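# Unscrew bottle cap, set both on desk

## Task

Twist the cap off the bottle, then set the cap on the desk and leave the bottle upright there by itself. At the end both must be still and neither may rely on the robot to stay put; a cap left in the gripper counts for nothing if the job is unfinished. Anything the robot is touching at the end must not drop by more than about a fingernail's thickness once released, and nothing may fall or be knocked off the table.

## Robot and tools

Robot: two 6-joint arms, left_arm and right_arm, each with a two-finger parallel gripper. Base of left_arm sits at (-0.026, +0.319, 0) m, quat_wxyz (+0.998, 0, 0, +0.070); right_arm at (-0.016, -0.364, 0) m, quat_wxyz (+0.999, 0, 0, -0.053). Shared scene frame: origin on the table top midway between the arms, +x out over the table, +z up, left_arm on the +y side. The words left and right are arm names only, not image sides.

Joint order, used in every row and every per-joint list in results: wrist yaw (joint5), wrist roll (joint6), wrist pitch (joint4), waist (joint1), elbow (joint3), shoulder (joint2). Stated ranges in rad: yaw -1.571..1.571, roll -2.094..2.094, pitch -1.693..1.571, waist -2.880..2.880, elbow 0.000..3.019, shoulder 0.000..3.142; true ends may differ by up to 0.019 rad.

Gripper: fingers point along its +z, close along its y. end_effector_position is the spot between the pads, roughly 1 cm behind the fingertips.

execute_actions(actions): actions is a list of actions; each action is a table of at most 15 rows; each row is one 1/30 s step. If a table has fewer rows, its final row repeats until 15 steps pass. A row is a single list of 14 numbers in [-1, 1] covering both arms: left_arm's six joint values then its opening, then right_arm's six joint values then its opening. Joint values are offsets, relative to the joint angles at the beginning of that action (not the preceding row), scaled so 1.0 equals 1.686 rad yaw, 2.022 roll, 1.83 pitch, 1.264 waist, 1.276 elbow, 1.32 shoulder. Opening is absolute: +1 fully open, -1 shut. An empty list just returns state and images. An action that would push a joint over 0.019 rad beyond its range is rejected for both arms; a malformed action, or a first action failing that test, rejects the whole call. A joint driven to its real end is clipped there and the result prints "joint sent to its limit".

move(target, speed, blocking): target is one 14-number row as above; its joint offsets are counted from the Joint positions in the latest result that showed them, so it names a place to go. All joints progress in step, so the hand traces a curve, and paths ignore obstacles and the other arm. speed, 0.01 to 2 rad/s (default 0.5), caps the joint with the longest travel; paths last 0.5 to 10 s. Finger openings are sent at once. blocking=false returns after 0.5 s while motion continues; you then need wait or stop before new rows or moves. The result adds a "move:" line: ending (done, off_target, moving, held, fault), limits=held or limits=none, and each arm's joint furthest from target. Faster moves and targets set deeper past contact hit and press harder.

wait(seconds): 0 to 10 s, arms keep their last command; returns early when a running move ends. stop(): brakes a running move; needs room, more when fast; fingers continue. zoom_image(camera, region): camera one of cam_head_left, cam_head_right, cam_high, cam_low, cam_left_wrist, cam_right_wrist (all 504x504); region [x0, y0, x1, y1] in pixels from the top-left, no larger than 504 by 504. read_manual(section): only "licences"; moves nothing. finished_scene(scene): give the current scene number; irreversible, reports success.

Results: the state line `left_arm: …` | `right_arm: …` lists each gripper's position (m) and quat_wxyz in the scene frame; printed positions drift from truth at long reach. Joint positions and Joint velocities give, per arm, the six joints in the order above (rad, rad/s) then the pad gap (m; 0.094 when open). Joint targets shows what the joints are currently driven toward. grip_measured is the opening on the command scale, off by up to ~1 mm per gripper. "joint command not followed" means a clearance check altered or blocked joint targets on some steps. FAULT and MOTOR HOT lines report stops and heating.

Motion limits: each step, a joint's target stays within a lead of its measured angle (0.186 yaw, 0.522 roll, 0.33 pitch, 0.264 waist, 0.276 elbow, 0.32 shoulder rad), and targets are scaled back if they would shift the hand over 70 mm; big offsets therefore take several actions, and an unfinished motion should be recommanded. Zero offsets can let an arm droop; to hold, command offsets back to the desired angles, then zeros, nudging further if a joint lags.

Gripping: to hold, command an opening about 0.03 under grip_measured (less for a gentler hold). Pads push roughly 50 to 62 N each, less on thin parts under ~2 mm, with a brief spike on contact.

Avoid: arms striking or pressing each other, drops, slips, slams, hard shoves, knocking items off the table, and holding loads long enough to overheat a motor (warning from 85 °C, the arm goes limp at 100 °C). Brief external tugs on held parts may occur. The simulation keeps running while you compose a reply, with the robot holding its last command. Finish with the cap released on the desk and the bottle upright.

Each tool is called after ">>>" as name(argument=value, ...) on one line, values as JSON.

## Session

>>> execute_actions(actions=[])

Scene clock: 0.00 s.
left_arm: end_effector_position=(-0.0420, +0.8232, +0.3308) grip_measured=+1.000 end_effector_quat_wxyz=(+0.218, -0.357, +0.890, +0.180) | right_arm: end_effector_position=(+0.3364, -0.3422, +0.3036) grip_measured=+1.000 end_effector_quat_wxyz=(+0.581, +0.411, +0.702, -0.033)
Joint names: [wrist yaw, wrist roll, wrist pitch, waist, elbow, shoulder]
Joint positions: left_arm=[ 0.332  0.872 -1.161  1.576  1.433  1.366  0.094] | right_arm=[ 0.974  1.001 -0.493  0.585  0.673  0.794  0.094]
Joint velocities: left_arm=[-0.037  0.081 -0.022 -0.005 -0.017  0.005  0.   ] | right_arm=[ 0.037 -0.066 -0.002 -0.005  0.007 -0.005  0.   ]
Motor temperatures (°C, as the motors report them): left_arm=[22 23 23 24 23 24] | right_arm=[24 23 23 25 24 23]
Joint targets: left_arm=[0.332 0.872 -1.158 1.576 1.462 1.362] | right_arm=[0.974 1.000 -0.488 0.585 0.705 0.794]

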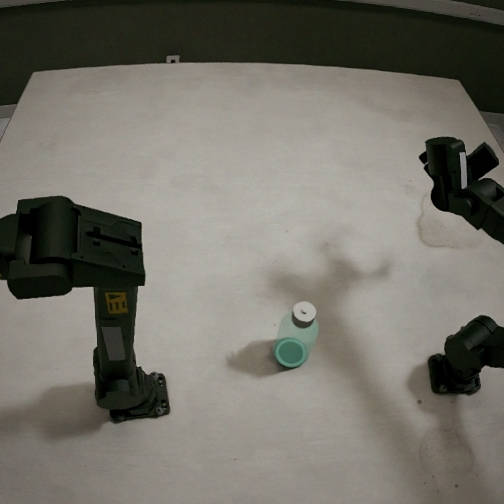

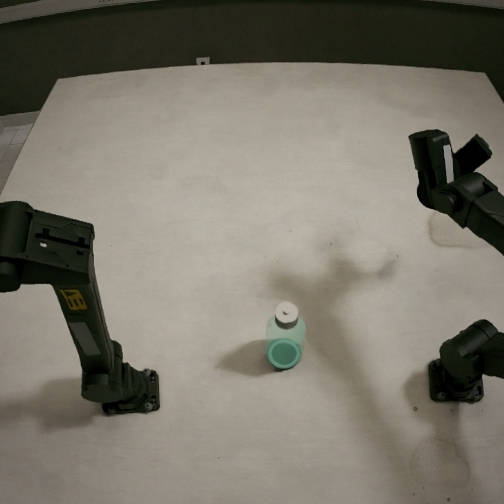

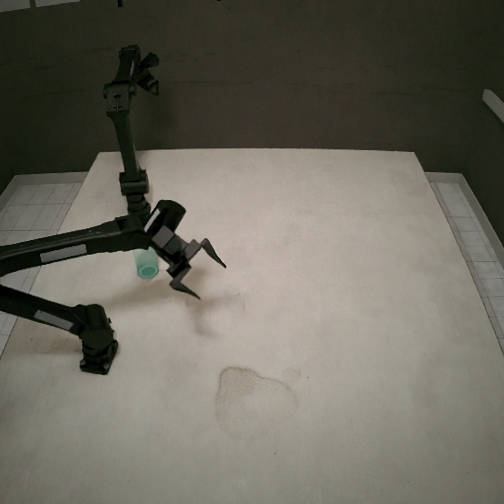

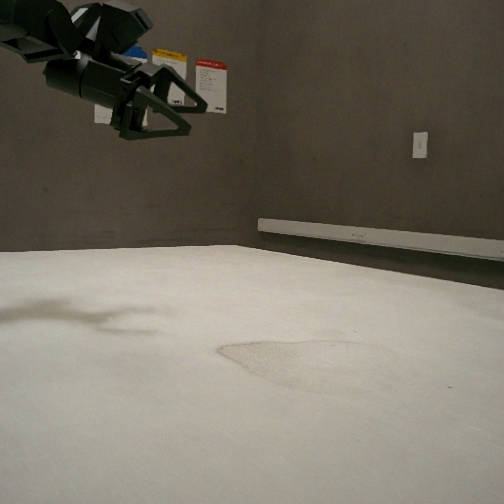

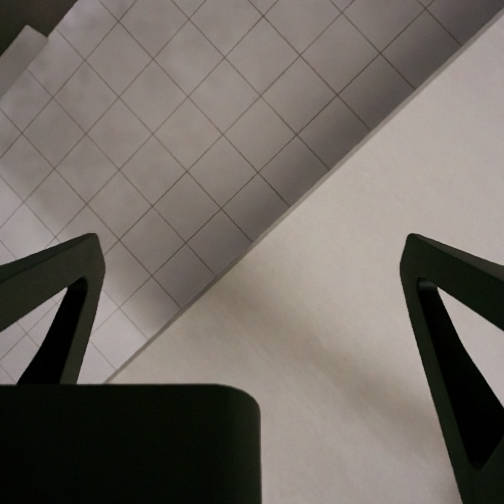

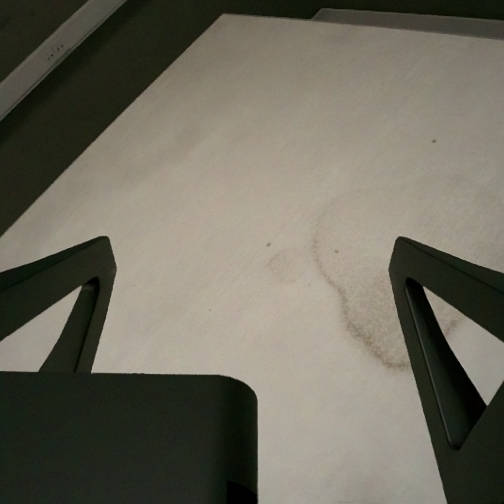

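>>> move(target=[-0.197,-0.431,0.8,-1,0.02,0,1,-0.578,-0.495,-0.565,0.7,0.485,0.375,1], speed=0.8)

Scene clock: 6.17 s.
left_arm: end_effector_position=(+0.5383, +0.5848, +0.6260) grip_measured=+1.000 end_effector_quat_wxyz=(+0.800, -0.120, +0.559, +0.183) | right_arm: end_effector_position=(+0.0580, -0.0136, +0.2477) grip_measured=+1.000 end_effector_quat_wxyz=(+0.001, -0.627, +0.779, +0.000)
Joint names: [wrist yaw, wrist roll, wrist pitch, waist, elbow, shoulder]
Joint positions: left_arm=[0.004 0.012 0.286 0.303 1.433 1.366 0.094] | right_arm=[ 0.     0.008 -1.519  1.47   1.226  1.276  0.094]
Joint velocities: left_arm=[ 0.051  0.066 -0.002  0.005 -0.007 -0.005  0.   ] | right_arm=[-0.022 -0.051 -0.012 -0.015  0.007 -0.005  0.   ]
Motor temperatures (°C, as the motors report them): left_arm=[22 23 23 24 25 24] | right_arm=[24 23 23 25 26 23]
Joint targets: left_arm=[-0.000 0.000 0.303 0.312 1.459 1.366] | right_arm=[-0.001 -0.001 -1.527 1.470 1.292 1.289]
move: off_target (left_arm, right_arm); limits=none; left_arm: farthest joint: the elbow, 0.025 radians from its target (0.025 radians at the start); right_arm: farthest joint: the elbow, 0.066 radians from its target (0.619 radians at the start)

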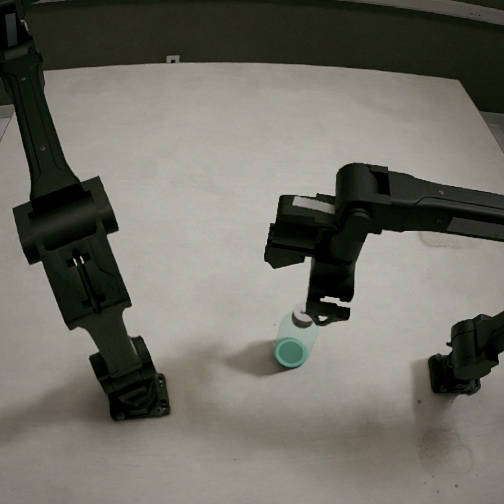

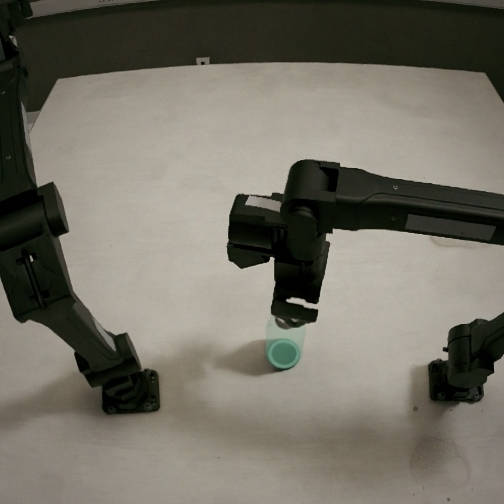

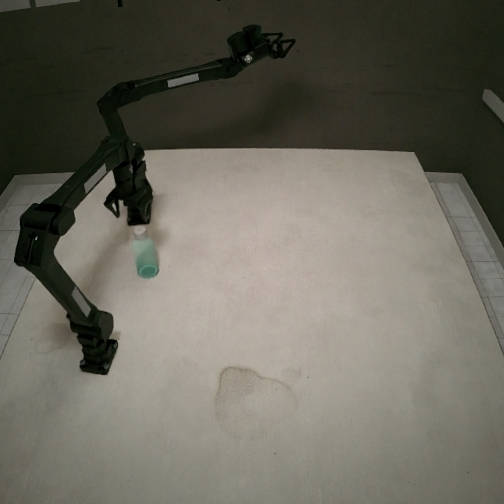

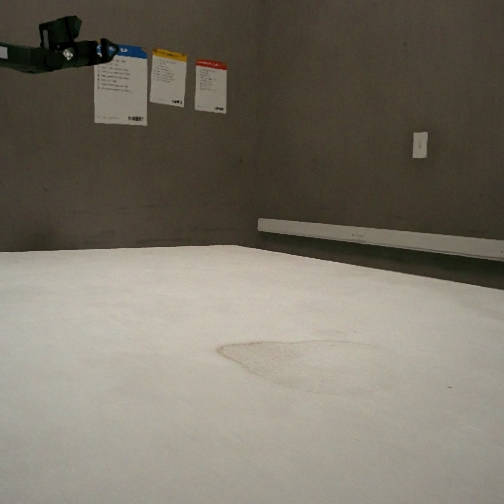

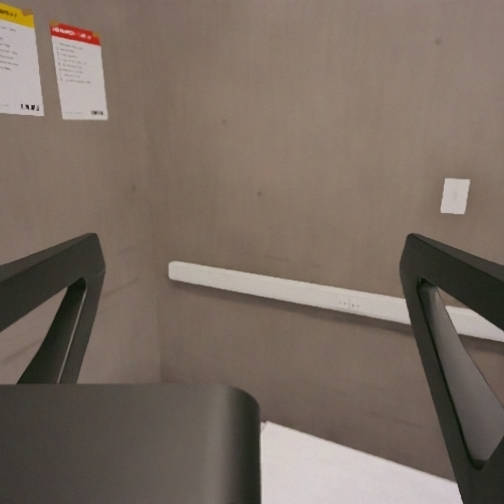

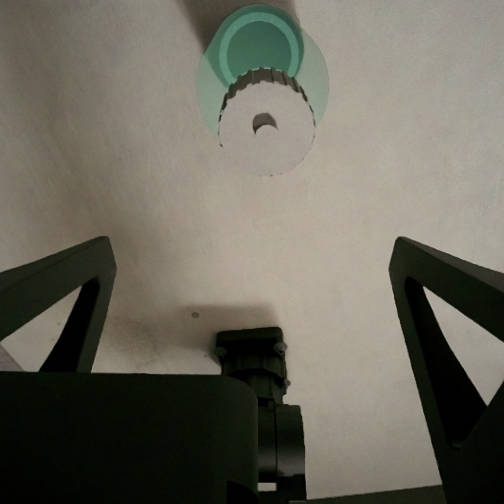

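>>> move(target=[0,0,0.635,-0.3,-0.653,0.505,1,0,0.775,0.082,-0.016,-0.07,0.047,1], speed=0.9)

Scene clock: 14.77 s.
left_arm: end_effector_position=(+0.5224, +0.3550, +0.0572) grip_measured=+1.000 end_effector_quat_wxyz=(+0.704, -0.018, +0.710, +0.026) | right_arm: end_effector_position=(+0.0642, +0.0011, +0.2013) grip_measured=+1.000 end_effector_quat_wxyz=(+0.001, +0.106, +0.994, +0.008)
Joint names: [wrist yaw, wrist roll, wrist pitch, waist, elbow, shoulder]
Joint positions: left_arm=[ 0.004  0.011  1.43  -0.072  0.598  2.037  0.094] | right_arm=[ 0.     1.567 -1.378  1.462  1.145  1.322  0.094]
Joint velocities: left_arm=[-0.022  0.007 -0.002  0.015 -0.002 -0.015  0.   ] | right_arm=[-0.022  0.007 -0.007 -0.005  0.012  0.005  0.   ]
Motor temperatures (°C, as the motors report them): left_arm=[22 23 23 24 26 24] | right_arm=[24 23 23 25 28 23]
Joint targets: left_arm=[0.004 0.012 1.448 -0.076 0.600 2.032] | right_arm=[0.000 1.575 -1.369 1.449 1.137 1.338]
move: done; limits=none; left_arm: farthest joint: the wrist pitch, 0.018 radians from its target (1.162 radians at the start); right_arm: farthest joint: the shoulder, 0.016 radians from its target (0.062 radians at the start)

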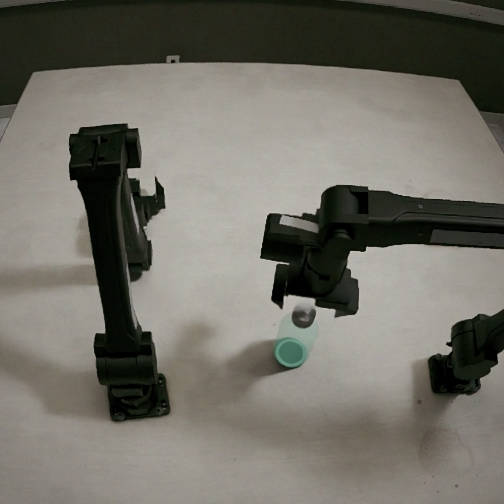

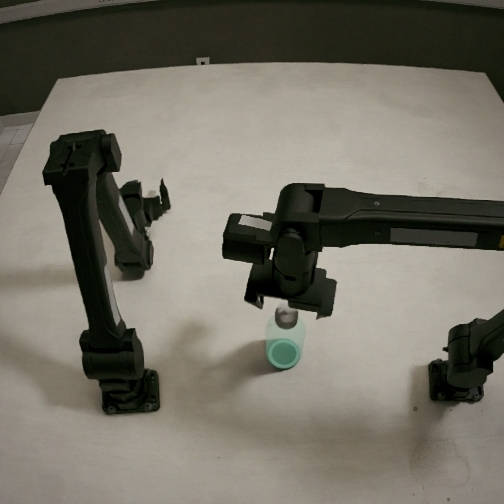

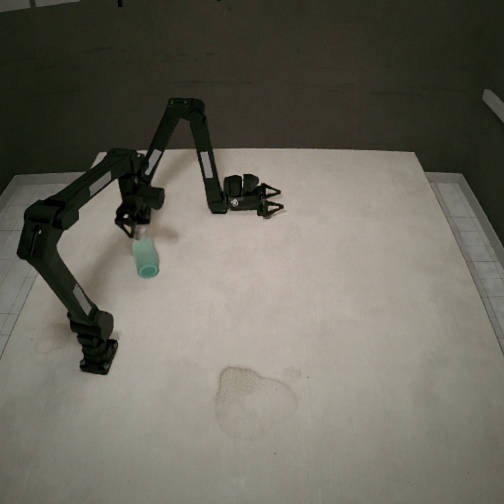

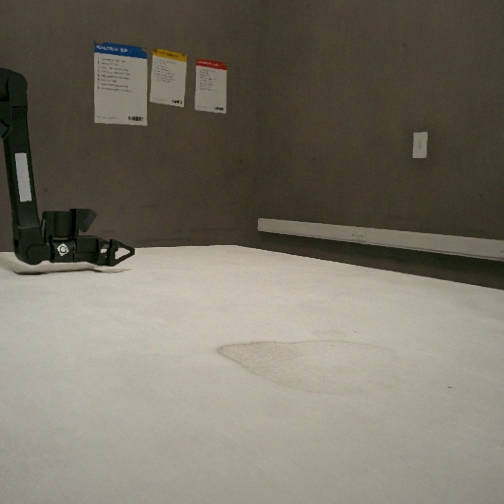

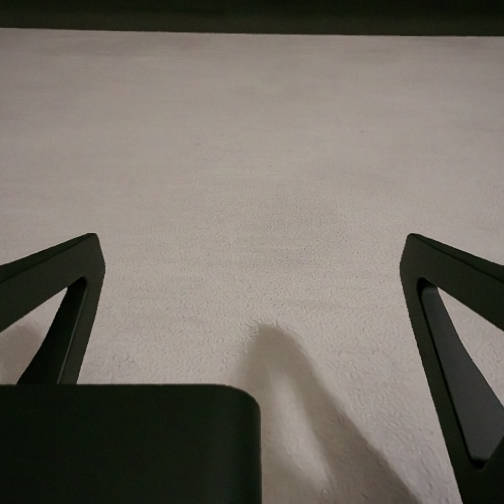

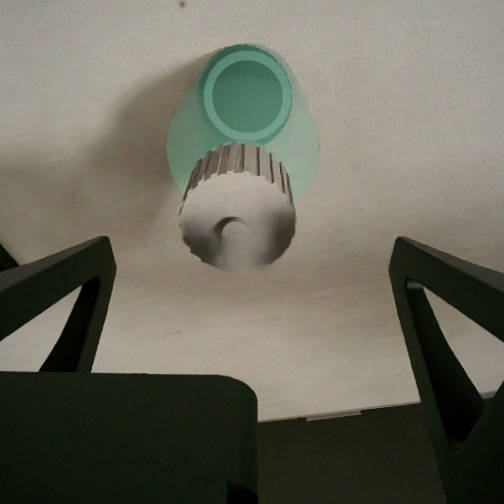

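>>> move(target=[0,0,0,0,0,0,1,0,0.24,0.049,-0.012,-0.048,0.04,0.4])

>>> move(target=[0,0,0,0,0,0,1,0,0,0,0,0,0,-0.2])

Scene clock: 19.00 s.
left_arm: end_effector_position=(+0.5224, +0.3550, +0.0572) grip_measured=+1.000 end_effector_quat_wxyz=(+0.704, -0.018, +0.710, +0.026) | right_arm: end_effector_position=(+0.0661, +0.0049, +0.1681) grip_measured=+0.403 end_effector_quat_wxyz=(-0.000, +0.339, +0.941, +0.003)
Joint names: [wrist yaw, wrist roll, wrist pitch, waist, elbow, shoulder]
Joint positions: left_arm=[ 0.004  0.011  1.43  -0.072  0.598  2.037  0.094] | right_arm=[ 0.     2.044 -1.297  1.459  1.092  1.36   0.066]
Joint velocities: left_arm=[-0.007  0.022  0.007 -0.005 -0.017 -0.005  0.   ] | right_arm=[-0.037  0.066 -0.022  0.005  0.002 -0.005  0.002]
Motor temperatures (°C, as the motors report them): left_arm=[22 23 23 24 25 25] | right_arm=[24 23 23 25 27 23]
Joint targets: left_arm=[0.004 0.011 1.430 -0.072 0.598 2.037] | right_arm=[0.000 2.052 -1.289 1.447 1.084 1.375]
move: done; limits=none; left_arm: farthest joint: the waist, 0.000 radians from its target (0.000 radians at the start); right_arm: farthest joint: the shoulder, 0.015 radians from its target (0.053 radians at the start)

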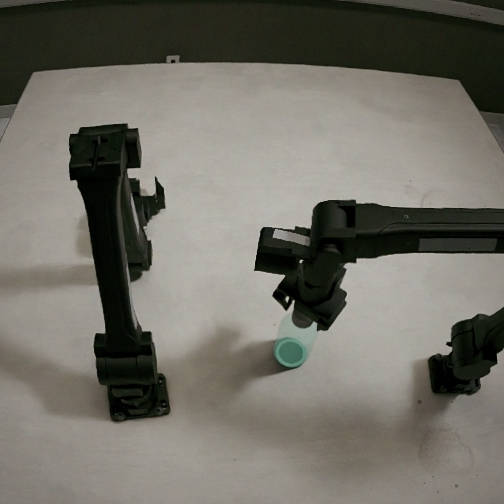

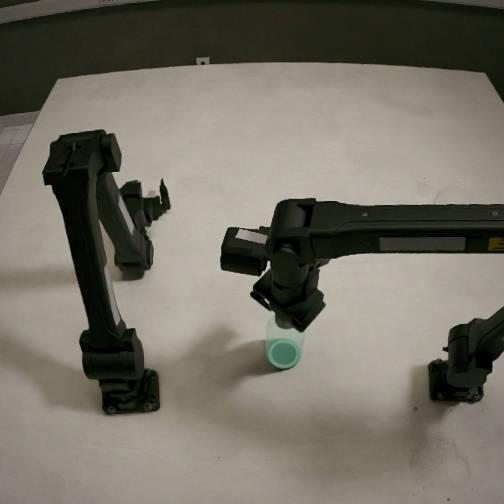

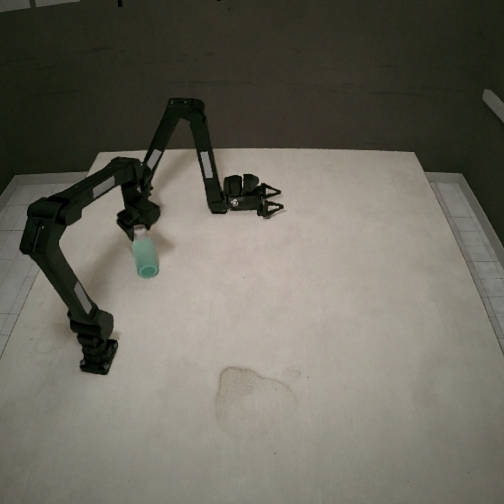

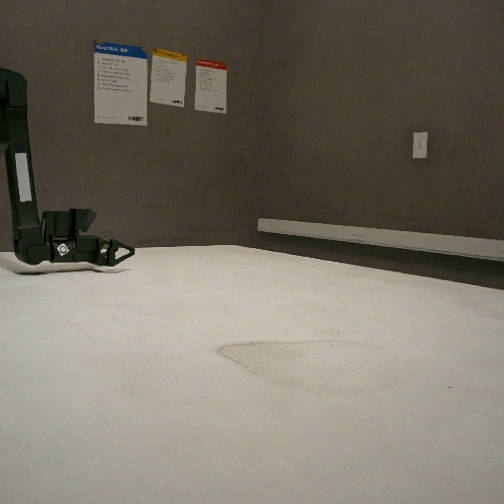

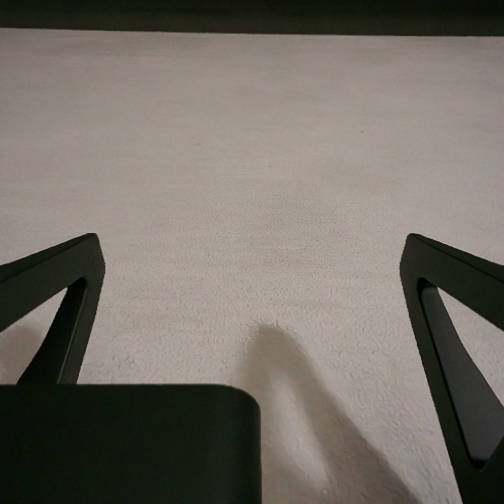

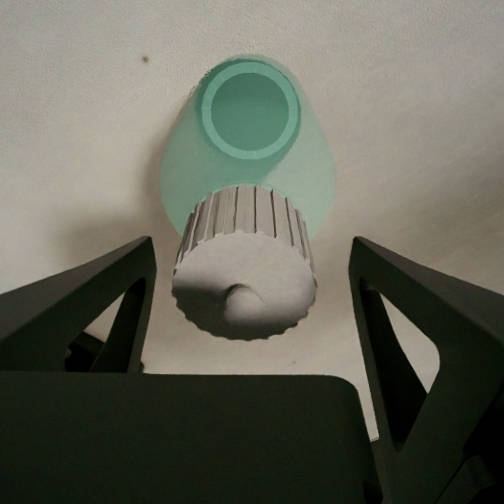

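Scene clock: 19.50 s.
left_arm: end_effector_position=(+0.5224, +0.3550, +0.0572) grip_measured=+1.000 end_effector_quat_wxyz=(+0.704, -0.018, +0.710, +0.026) | right_arm: end_effector_position=(+0.0661, +0.0049, +0.1681) grip_measured=-0.149 end_effector_quat_wxyz=(-0.000, +0.339, +0.941, +0.003)
Joint names: [wrist yaw, wrist roll, wrist pitch, waist, elbow, shoulder]
Joint positions: left_arm=[ 0.004  0.011  1.43  -0.072  0.598  2.037  0.094] | right_arm=[ 0.     2.044 -1.297  1.459  1.092  1.36   0.04 ]
Joint velocities: left_arm=[ 0.007  0.066 -0.012 -0.005 -0.002 -0.015  0.   ] | right_arm=[-0.095  0.037 -0.022 -0.015  0.017  0.005 -0.001]
Motor temperatures (°C, as the motors report them): left_arm=[22 23 23 24 25 25] | right_arm=[24 23 23 25 27 23]
Joint targets: left_arm=[0.004 0.011 1.430 -0.072 0.598 2.037] | right_arm=[0.000 2.043 -1.297 1.459 1.092 1.360]
move: done; limits=none; left_arm: farthest joint: the waist, 0.000 radians from its target (0.000 radians at the start); right_arm: farthest joint: the waist, 0.000 radians from its target (0.000 radians at the start)

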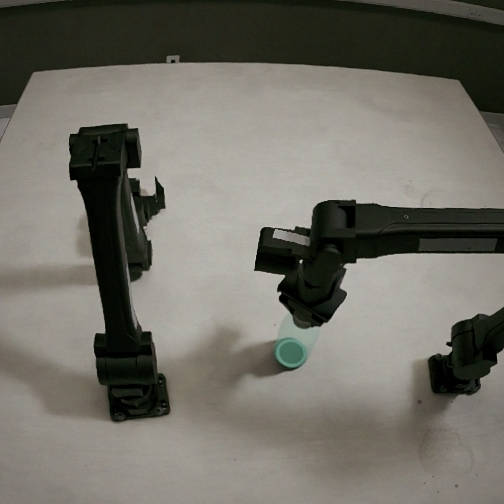

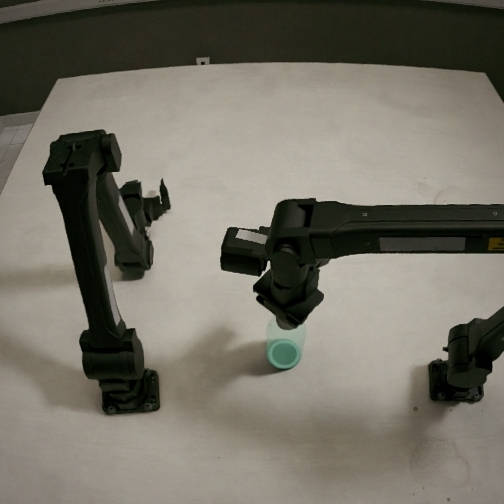

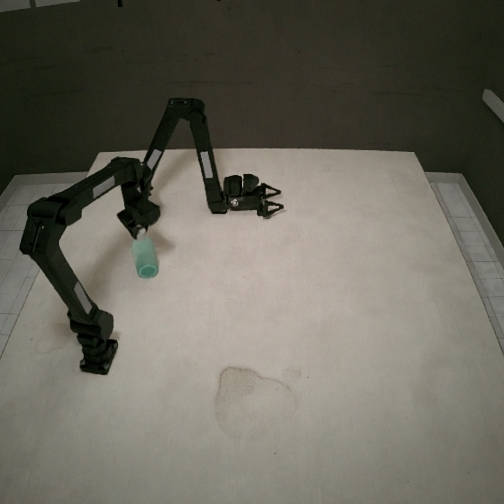

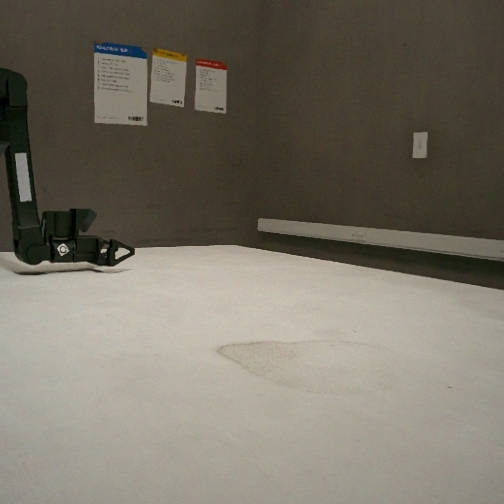

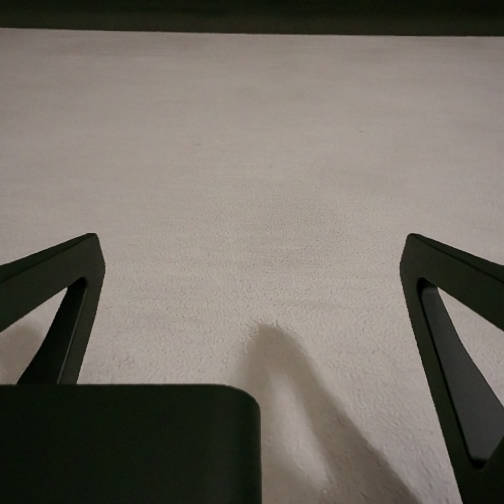

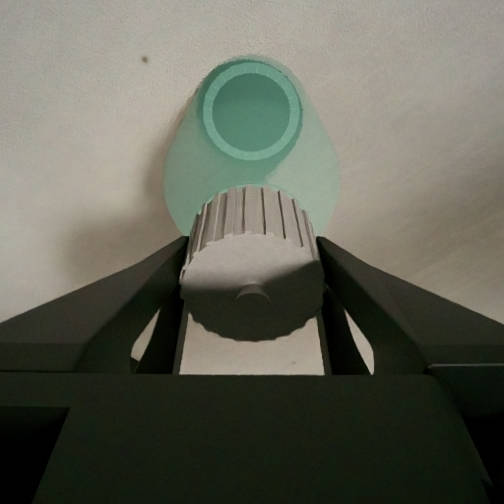

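>>> move(target=[0,0,0,0,0,0,1,0,0,0,0,0.02,-0.03,-0.19], speed=0.1)

>>> move(target=[0,0,0,-0.3,0,0,1,0,0,0,-0.795,0.02,0,-0.19])

>>> move(target=[0,0,0,-0.545,0,0,1,0,0,0,0,0.02,0.032,-0.19])

Scene clock: 23.97 s.
left_arm: end_effector_position=(+0.5224, +0.3550, +0.0572) grip_measured=+1.000 end_effector_quat_wxyz=(+0.704, -0.018, +0.710, +0.026) | right_arm: end_effector_position=(+0.0675, +0.0033, +0.1732) grip_measured=-0.149 end_effector_quat_wxyz=(+0.003, +0.339, +0.941, +0.010)
Joint names: [wrist yaw, wrist roll, wrist pitch, waist, elbow, shoulder]
Joint positions: left_arm=[ 0.004  0.011  1.43  -0.072  0.598  2.037  0.094] | right_arm=[ 0.009  2.044 -1.298  1.458  1.09   1.344  0.04 ]
Joint velocities: left_arm=[ 0.037 -0.051 -0.007 -0.005 -0.007 -0.015  0.   ] | right_arm=[ 0.022 -0.081 -0.007 -0.005  0.002 -0.005 -0.   ]
Motor temperatures (°C, as the motors report them): left_arm=[22 23 23 24 25 25] | right_arm=[24 23 23 25 27 23]
Joint targets: left_arm=[0.004 0.011 1.430 -0.072 0.598 2.037] | right_arm=[0.000 2.044 -1.298 1.459 1.117 1.320]
move: off_target (right_arm); limits=none; left_arm: farthest joint: the waist, 0.000 radians from its target (0.000 radians at the start); right_arm: farthest joint: the elbow, 0.027 radians from its target (0.026 radians at the start)

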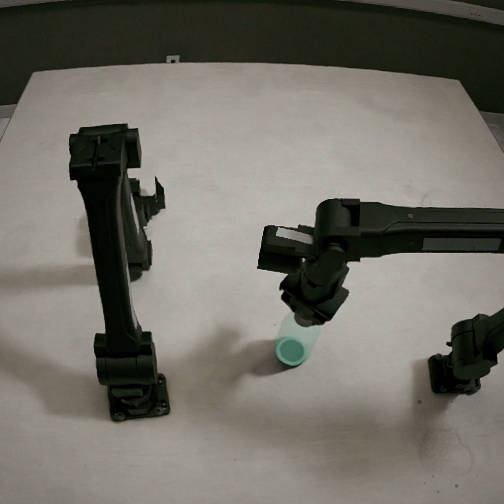

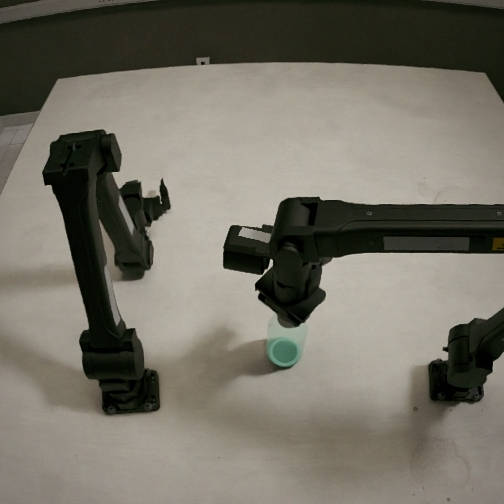

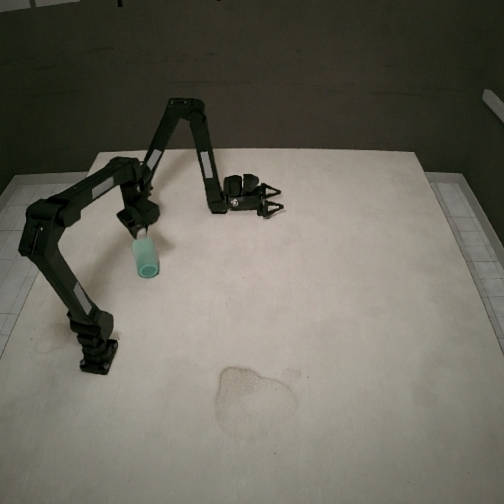

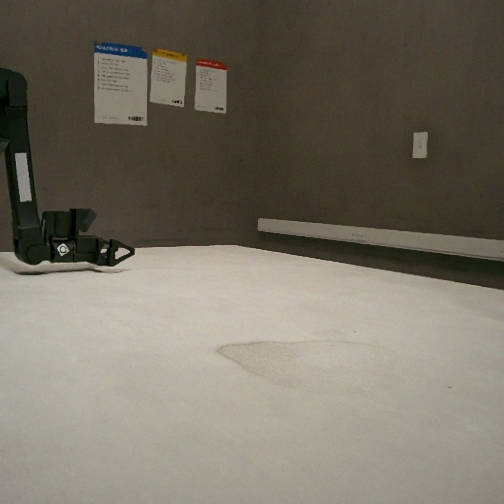

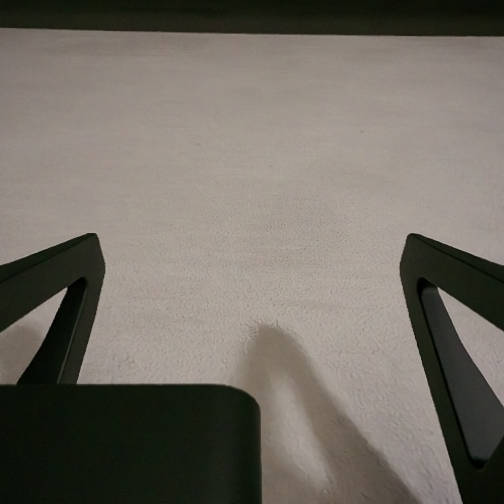

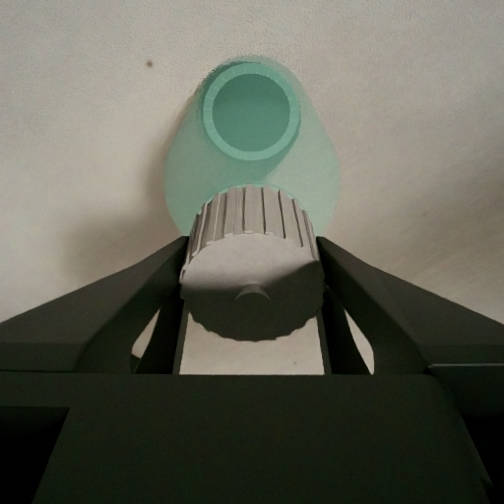

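Scene clock: 26.40 s.
left_arm: end_effector_position=(+0.4975, +0.1523, +0.0572) grip_measured=+1.000 end_effector_quat_wxyz=(+0.696, +0.114, +0.701, -0.105) | right_arm: end_effector_position=(+0.3387, -0.2392, +0.1725) grip_measured=-0.149 end_effector_quat_wxyz=(+0.007, +0.751, +0.660, +0.006)
Joint names: [wrist yaw, wrist roll, wrist pitch, waist, elbow, shoulder]
Joint positions: left_arm=[ 0.004  0.011  1.43  -0.446  0.598  2.037  0.094] | right_arm=[ 0.009  2.044 -1.298  0.451  1.088  1.344  0.04 ]
Joint velocities: left_arm=[ 0.037 -0.037  0.002 -0.005 -0.002 -0.005  0.   ] | right_arm=[-0.022  0.051 -0.002 -0.005 -0.012 -0.005 -0.   ]
Motor temperatures (°C, as the motors report them): left_arm=[22 23 23 24 24 25] | right_arm=[24 23 23 25 27 23]
Joint targets: left_arm=[0.004 0.011 1.430 -0.451 0.598 2.037] | right_arm=[0.009 2.044 -1.298 0.453 1.116 1.343]
move: off_target (right_arm); limits=none; left_arm: farthest joint: the waist, 0.005 radians from its target (0.379 radians at the start); right_arm: farthest joint: the elbow, 0.027 radians from its target (0.025 radians at the start)

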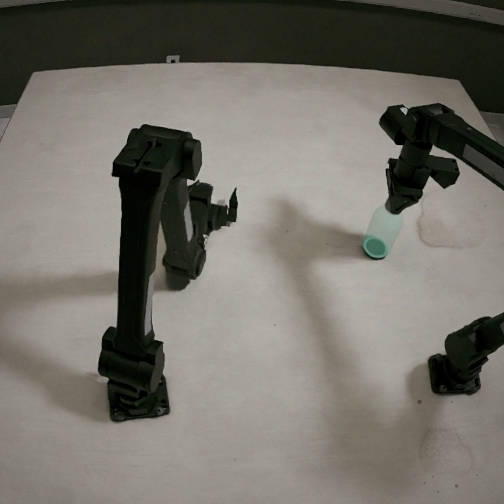

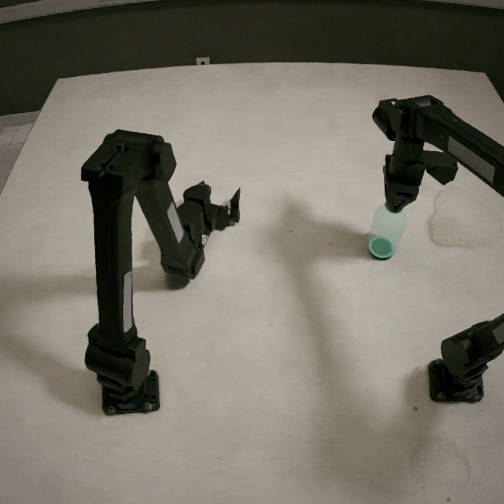

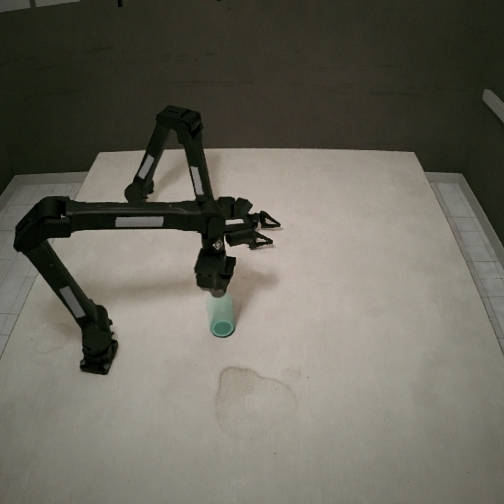

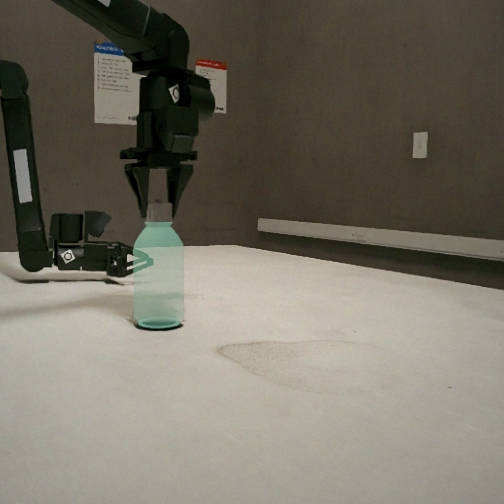

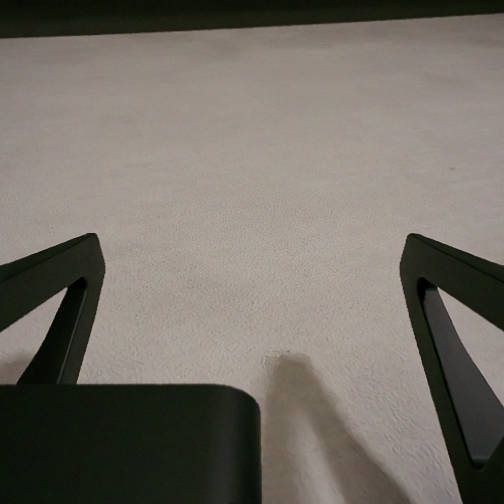

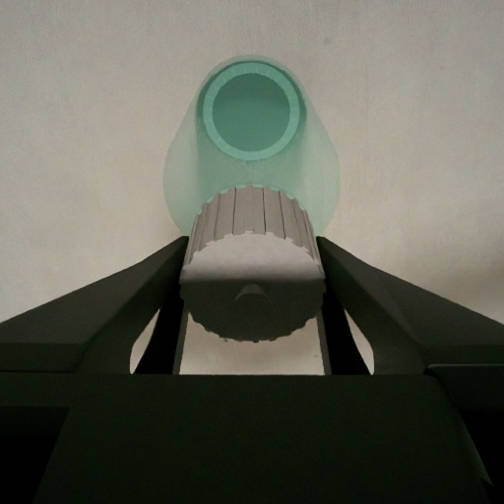

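Scene clock: 28.20 s.
left_arm: end_effector_position=(+0.2694, -0.1438, +0.0572) grip_measured=+1.000 end_effector_quat_wxyz=(+0.619, +0.346, +0.620, -0.336) | right_arm: end_effector_position=(+0.3392, -0.2390, +0.1674) grip_measured=-0.149 end_effector_quat_wxyz=(+0.005, +0.751, +0.660, -0.000)
Joint names: [wrist yaw, wrist roll, wrist pitch, waist, elbow, shoulder]
Joint positions: left_arm=[ 0.004  0.011  1.43  -1.141  0.598  2.037  0.094] | right_arm=[ 0.009  2.044 -1.298  0.451  1.088  1.358  0.04 ]
Joint velocities: left_arm=[ 0.037 -0.022  0.002  0.005  0.002 -0.024  0.   ] | right_arm=[ 0.007 -0.066 -0.007 -0.015  0.007 -0.015 -0.   ]
Motor temperatures (°C, as the motors report them): left_arm=[22 23 23 24 24 25] | right_arm=[24 23 23 25 27 23]
Joint targets: left_arm=[0.004 0.011 1.430 -1.135 0.598 2.037] | right_arm=[0.009 2.044 -1.298 0.451 1.114 1.386]
move: off_target (right_arm); limits=none; left_arm: farthest joint: the waist, 0.006 radians from its target (0.689 radians at the start); right_arm: farthest joint: the shoulder, 0.028 radians from its target (0.043 radians at the start)

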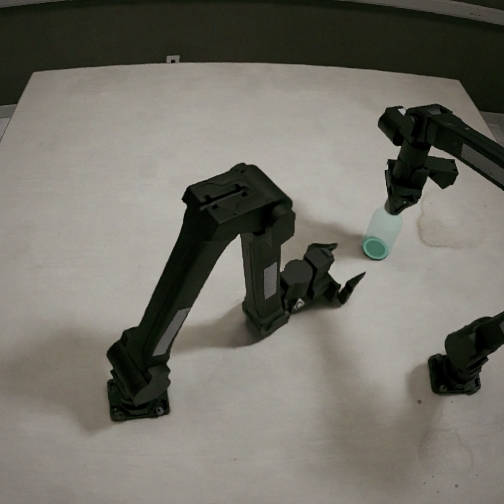

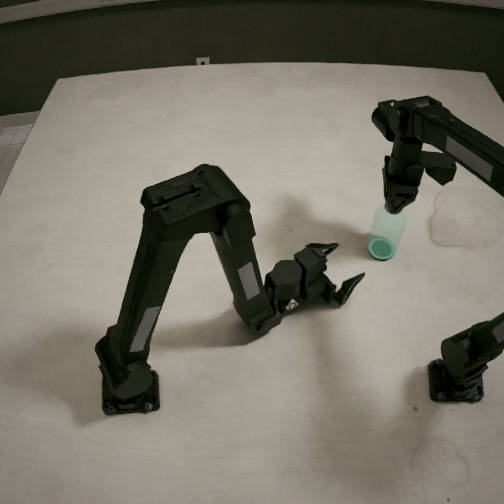

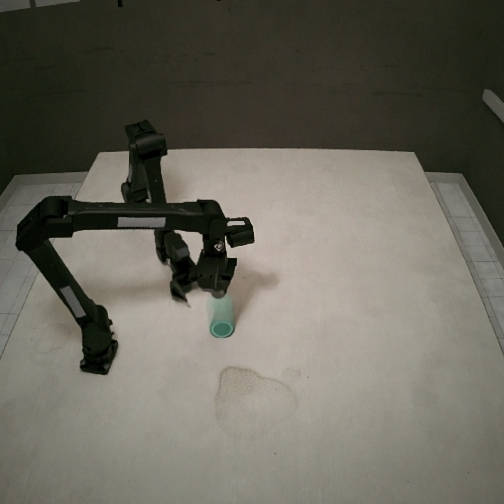

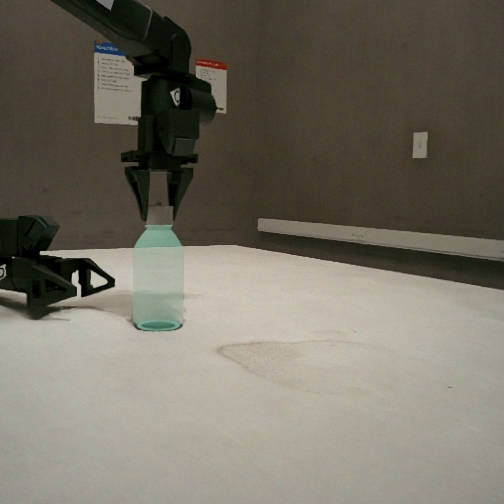

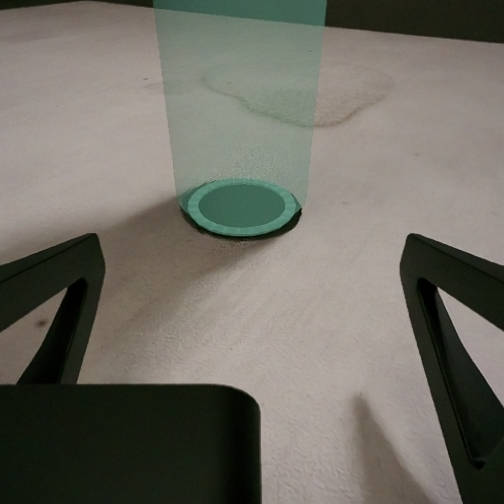

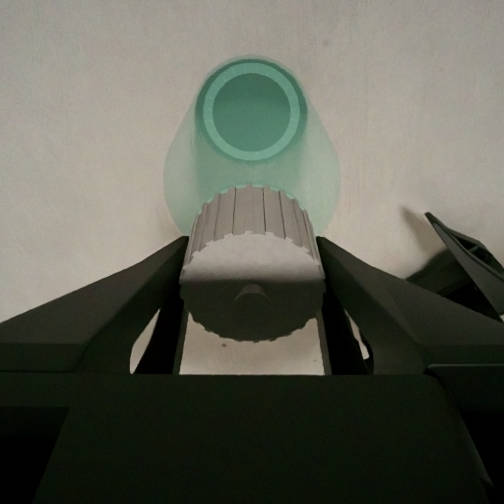

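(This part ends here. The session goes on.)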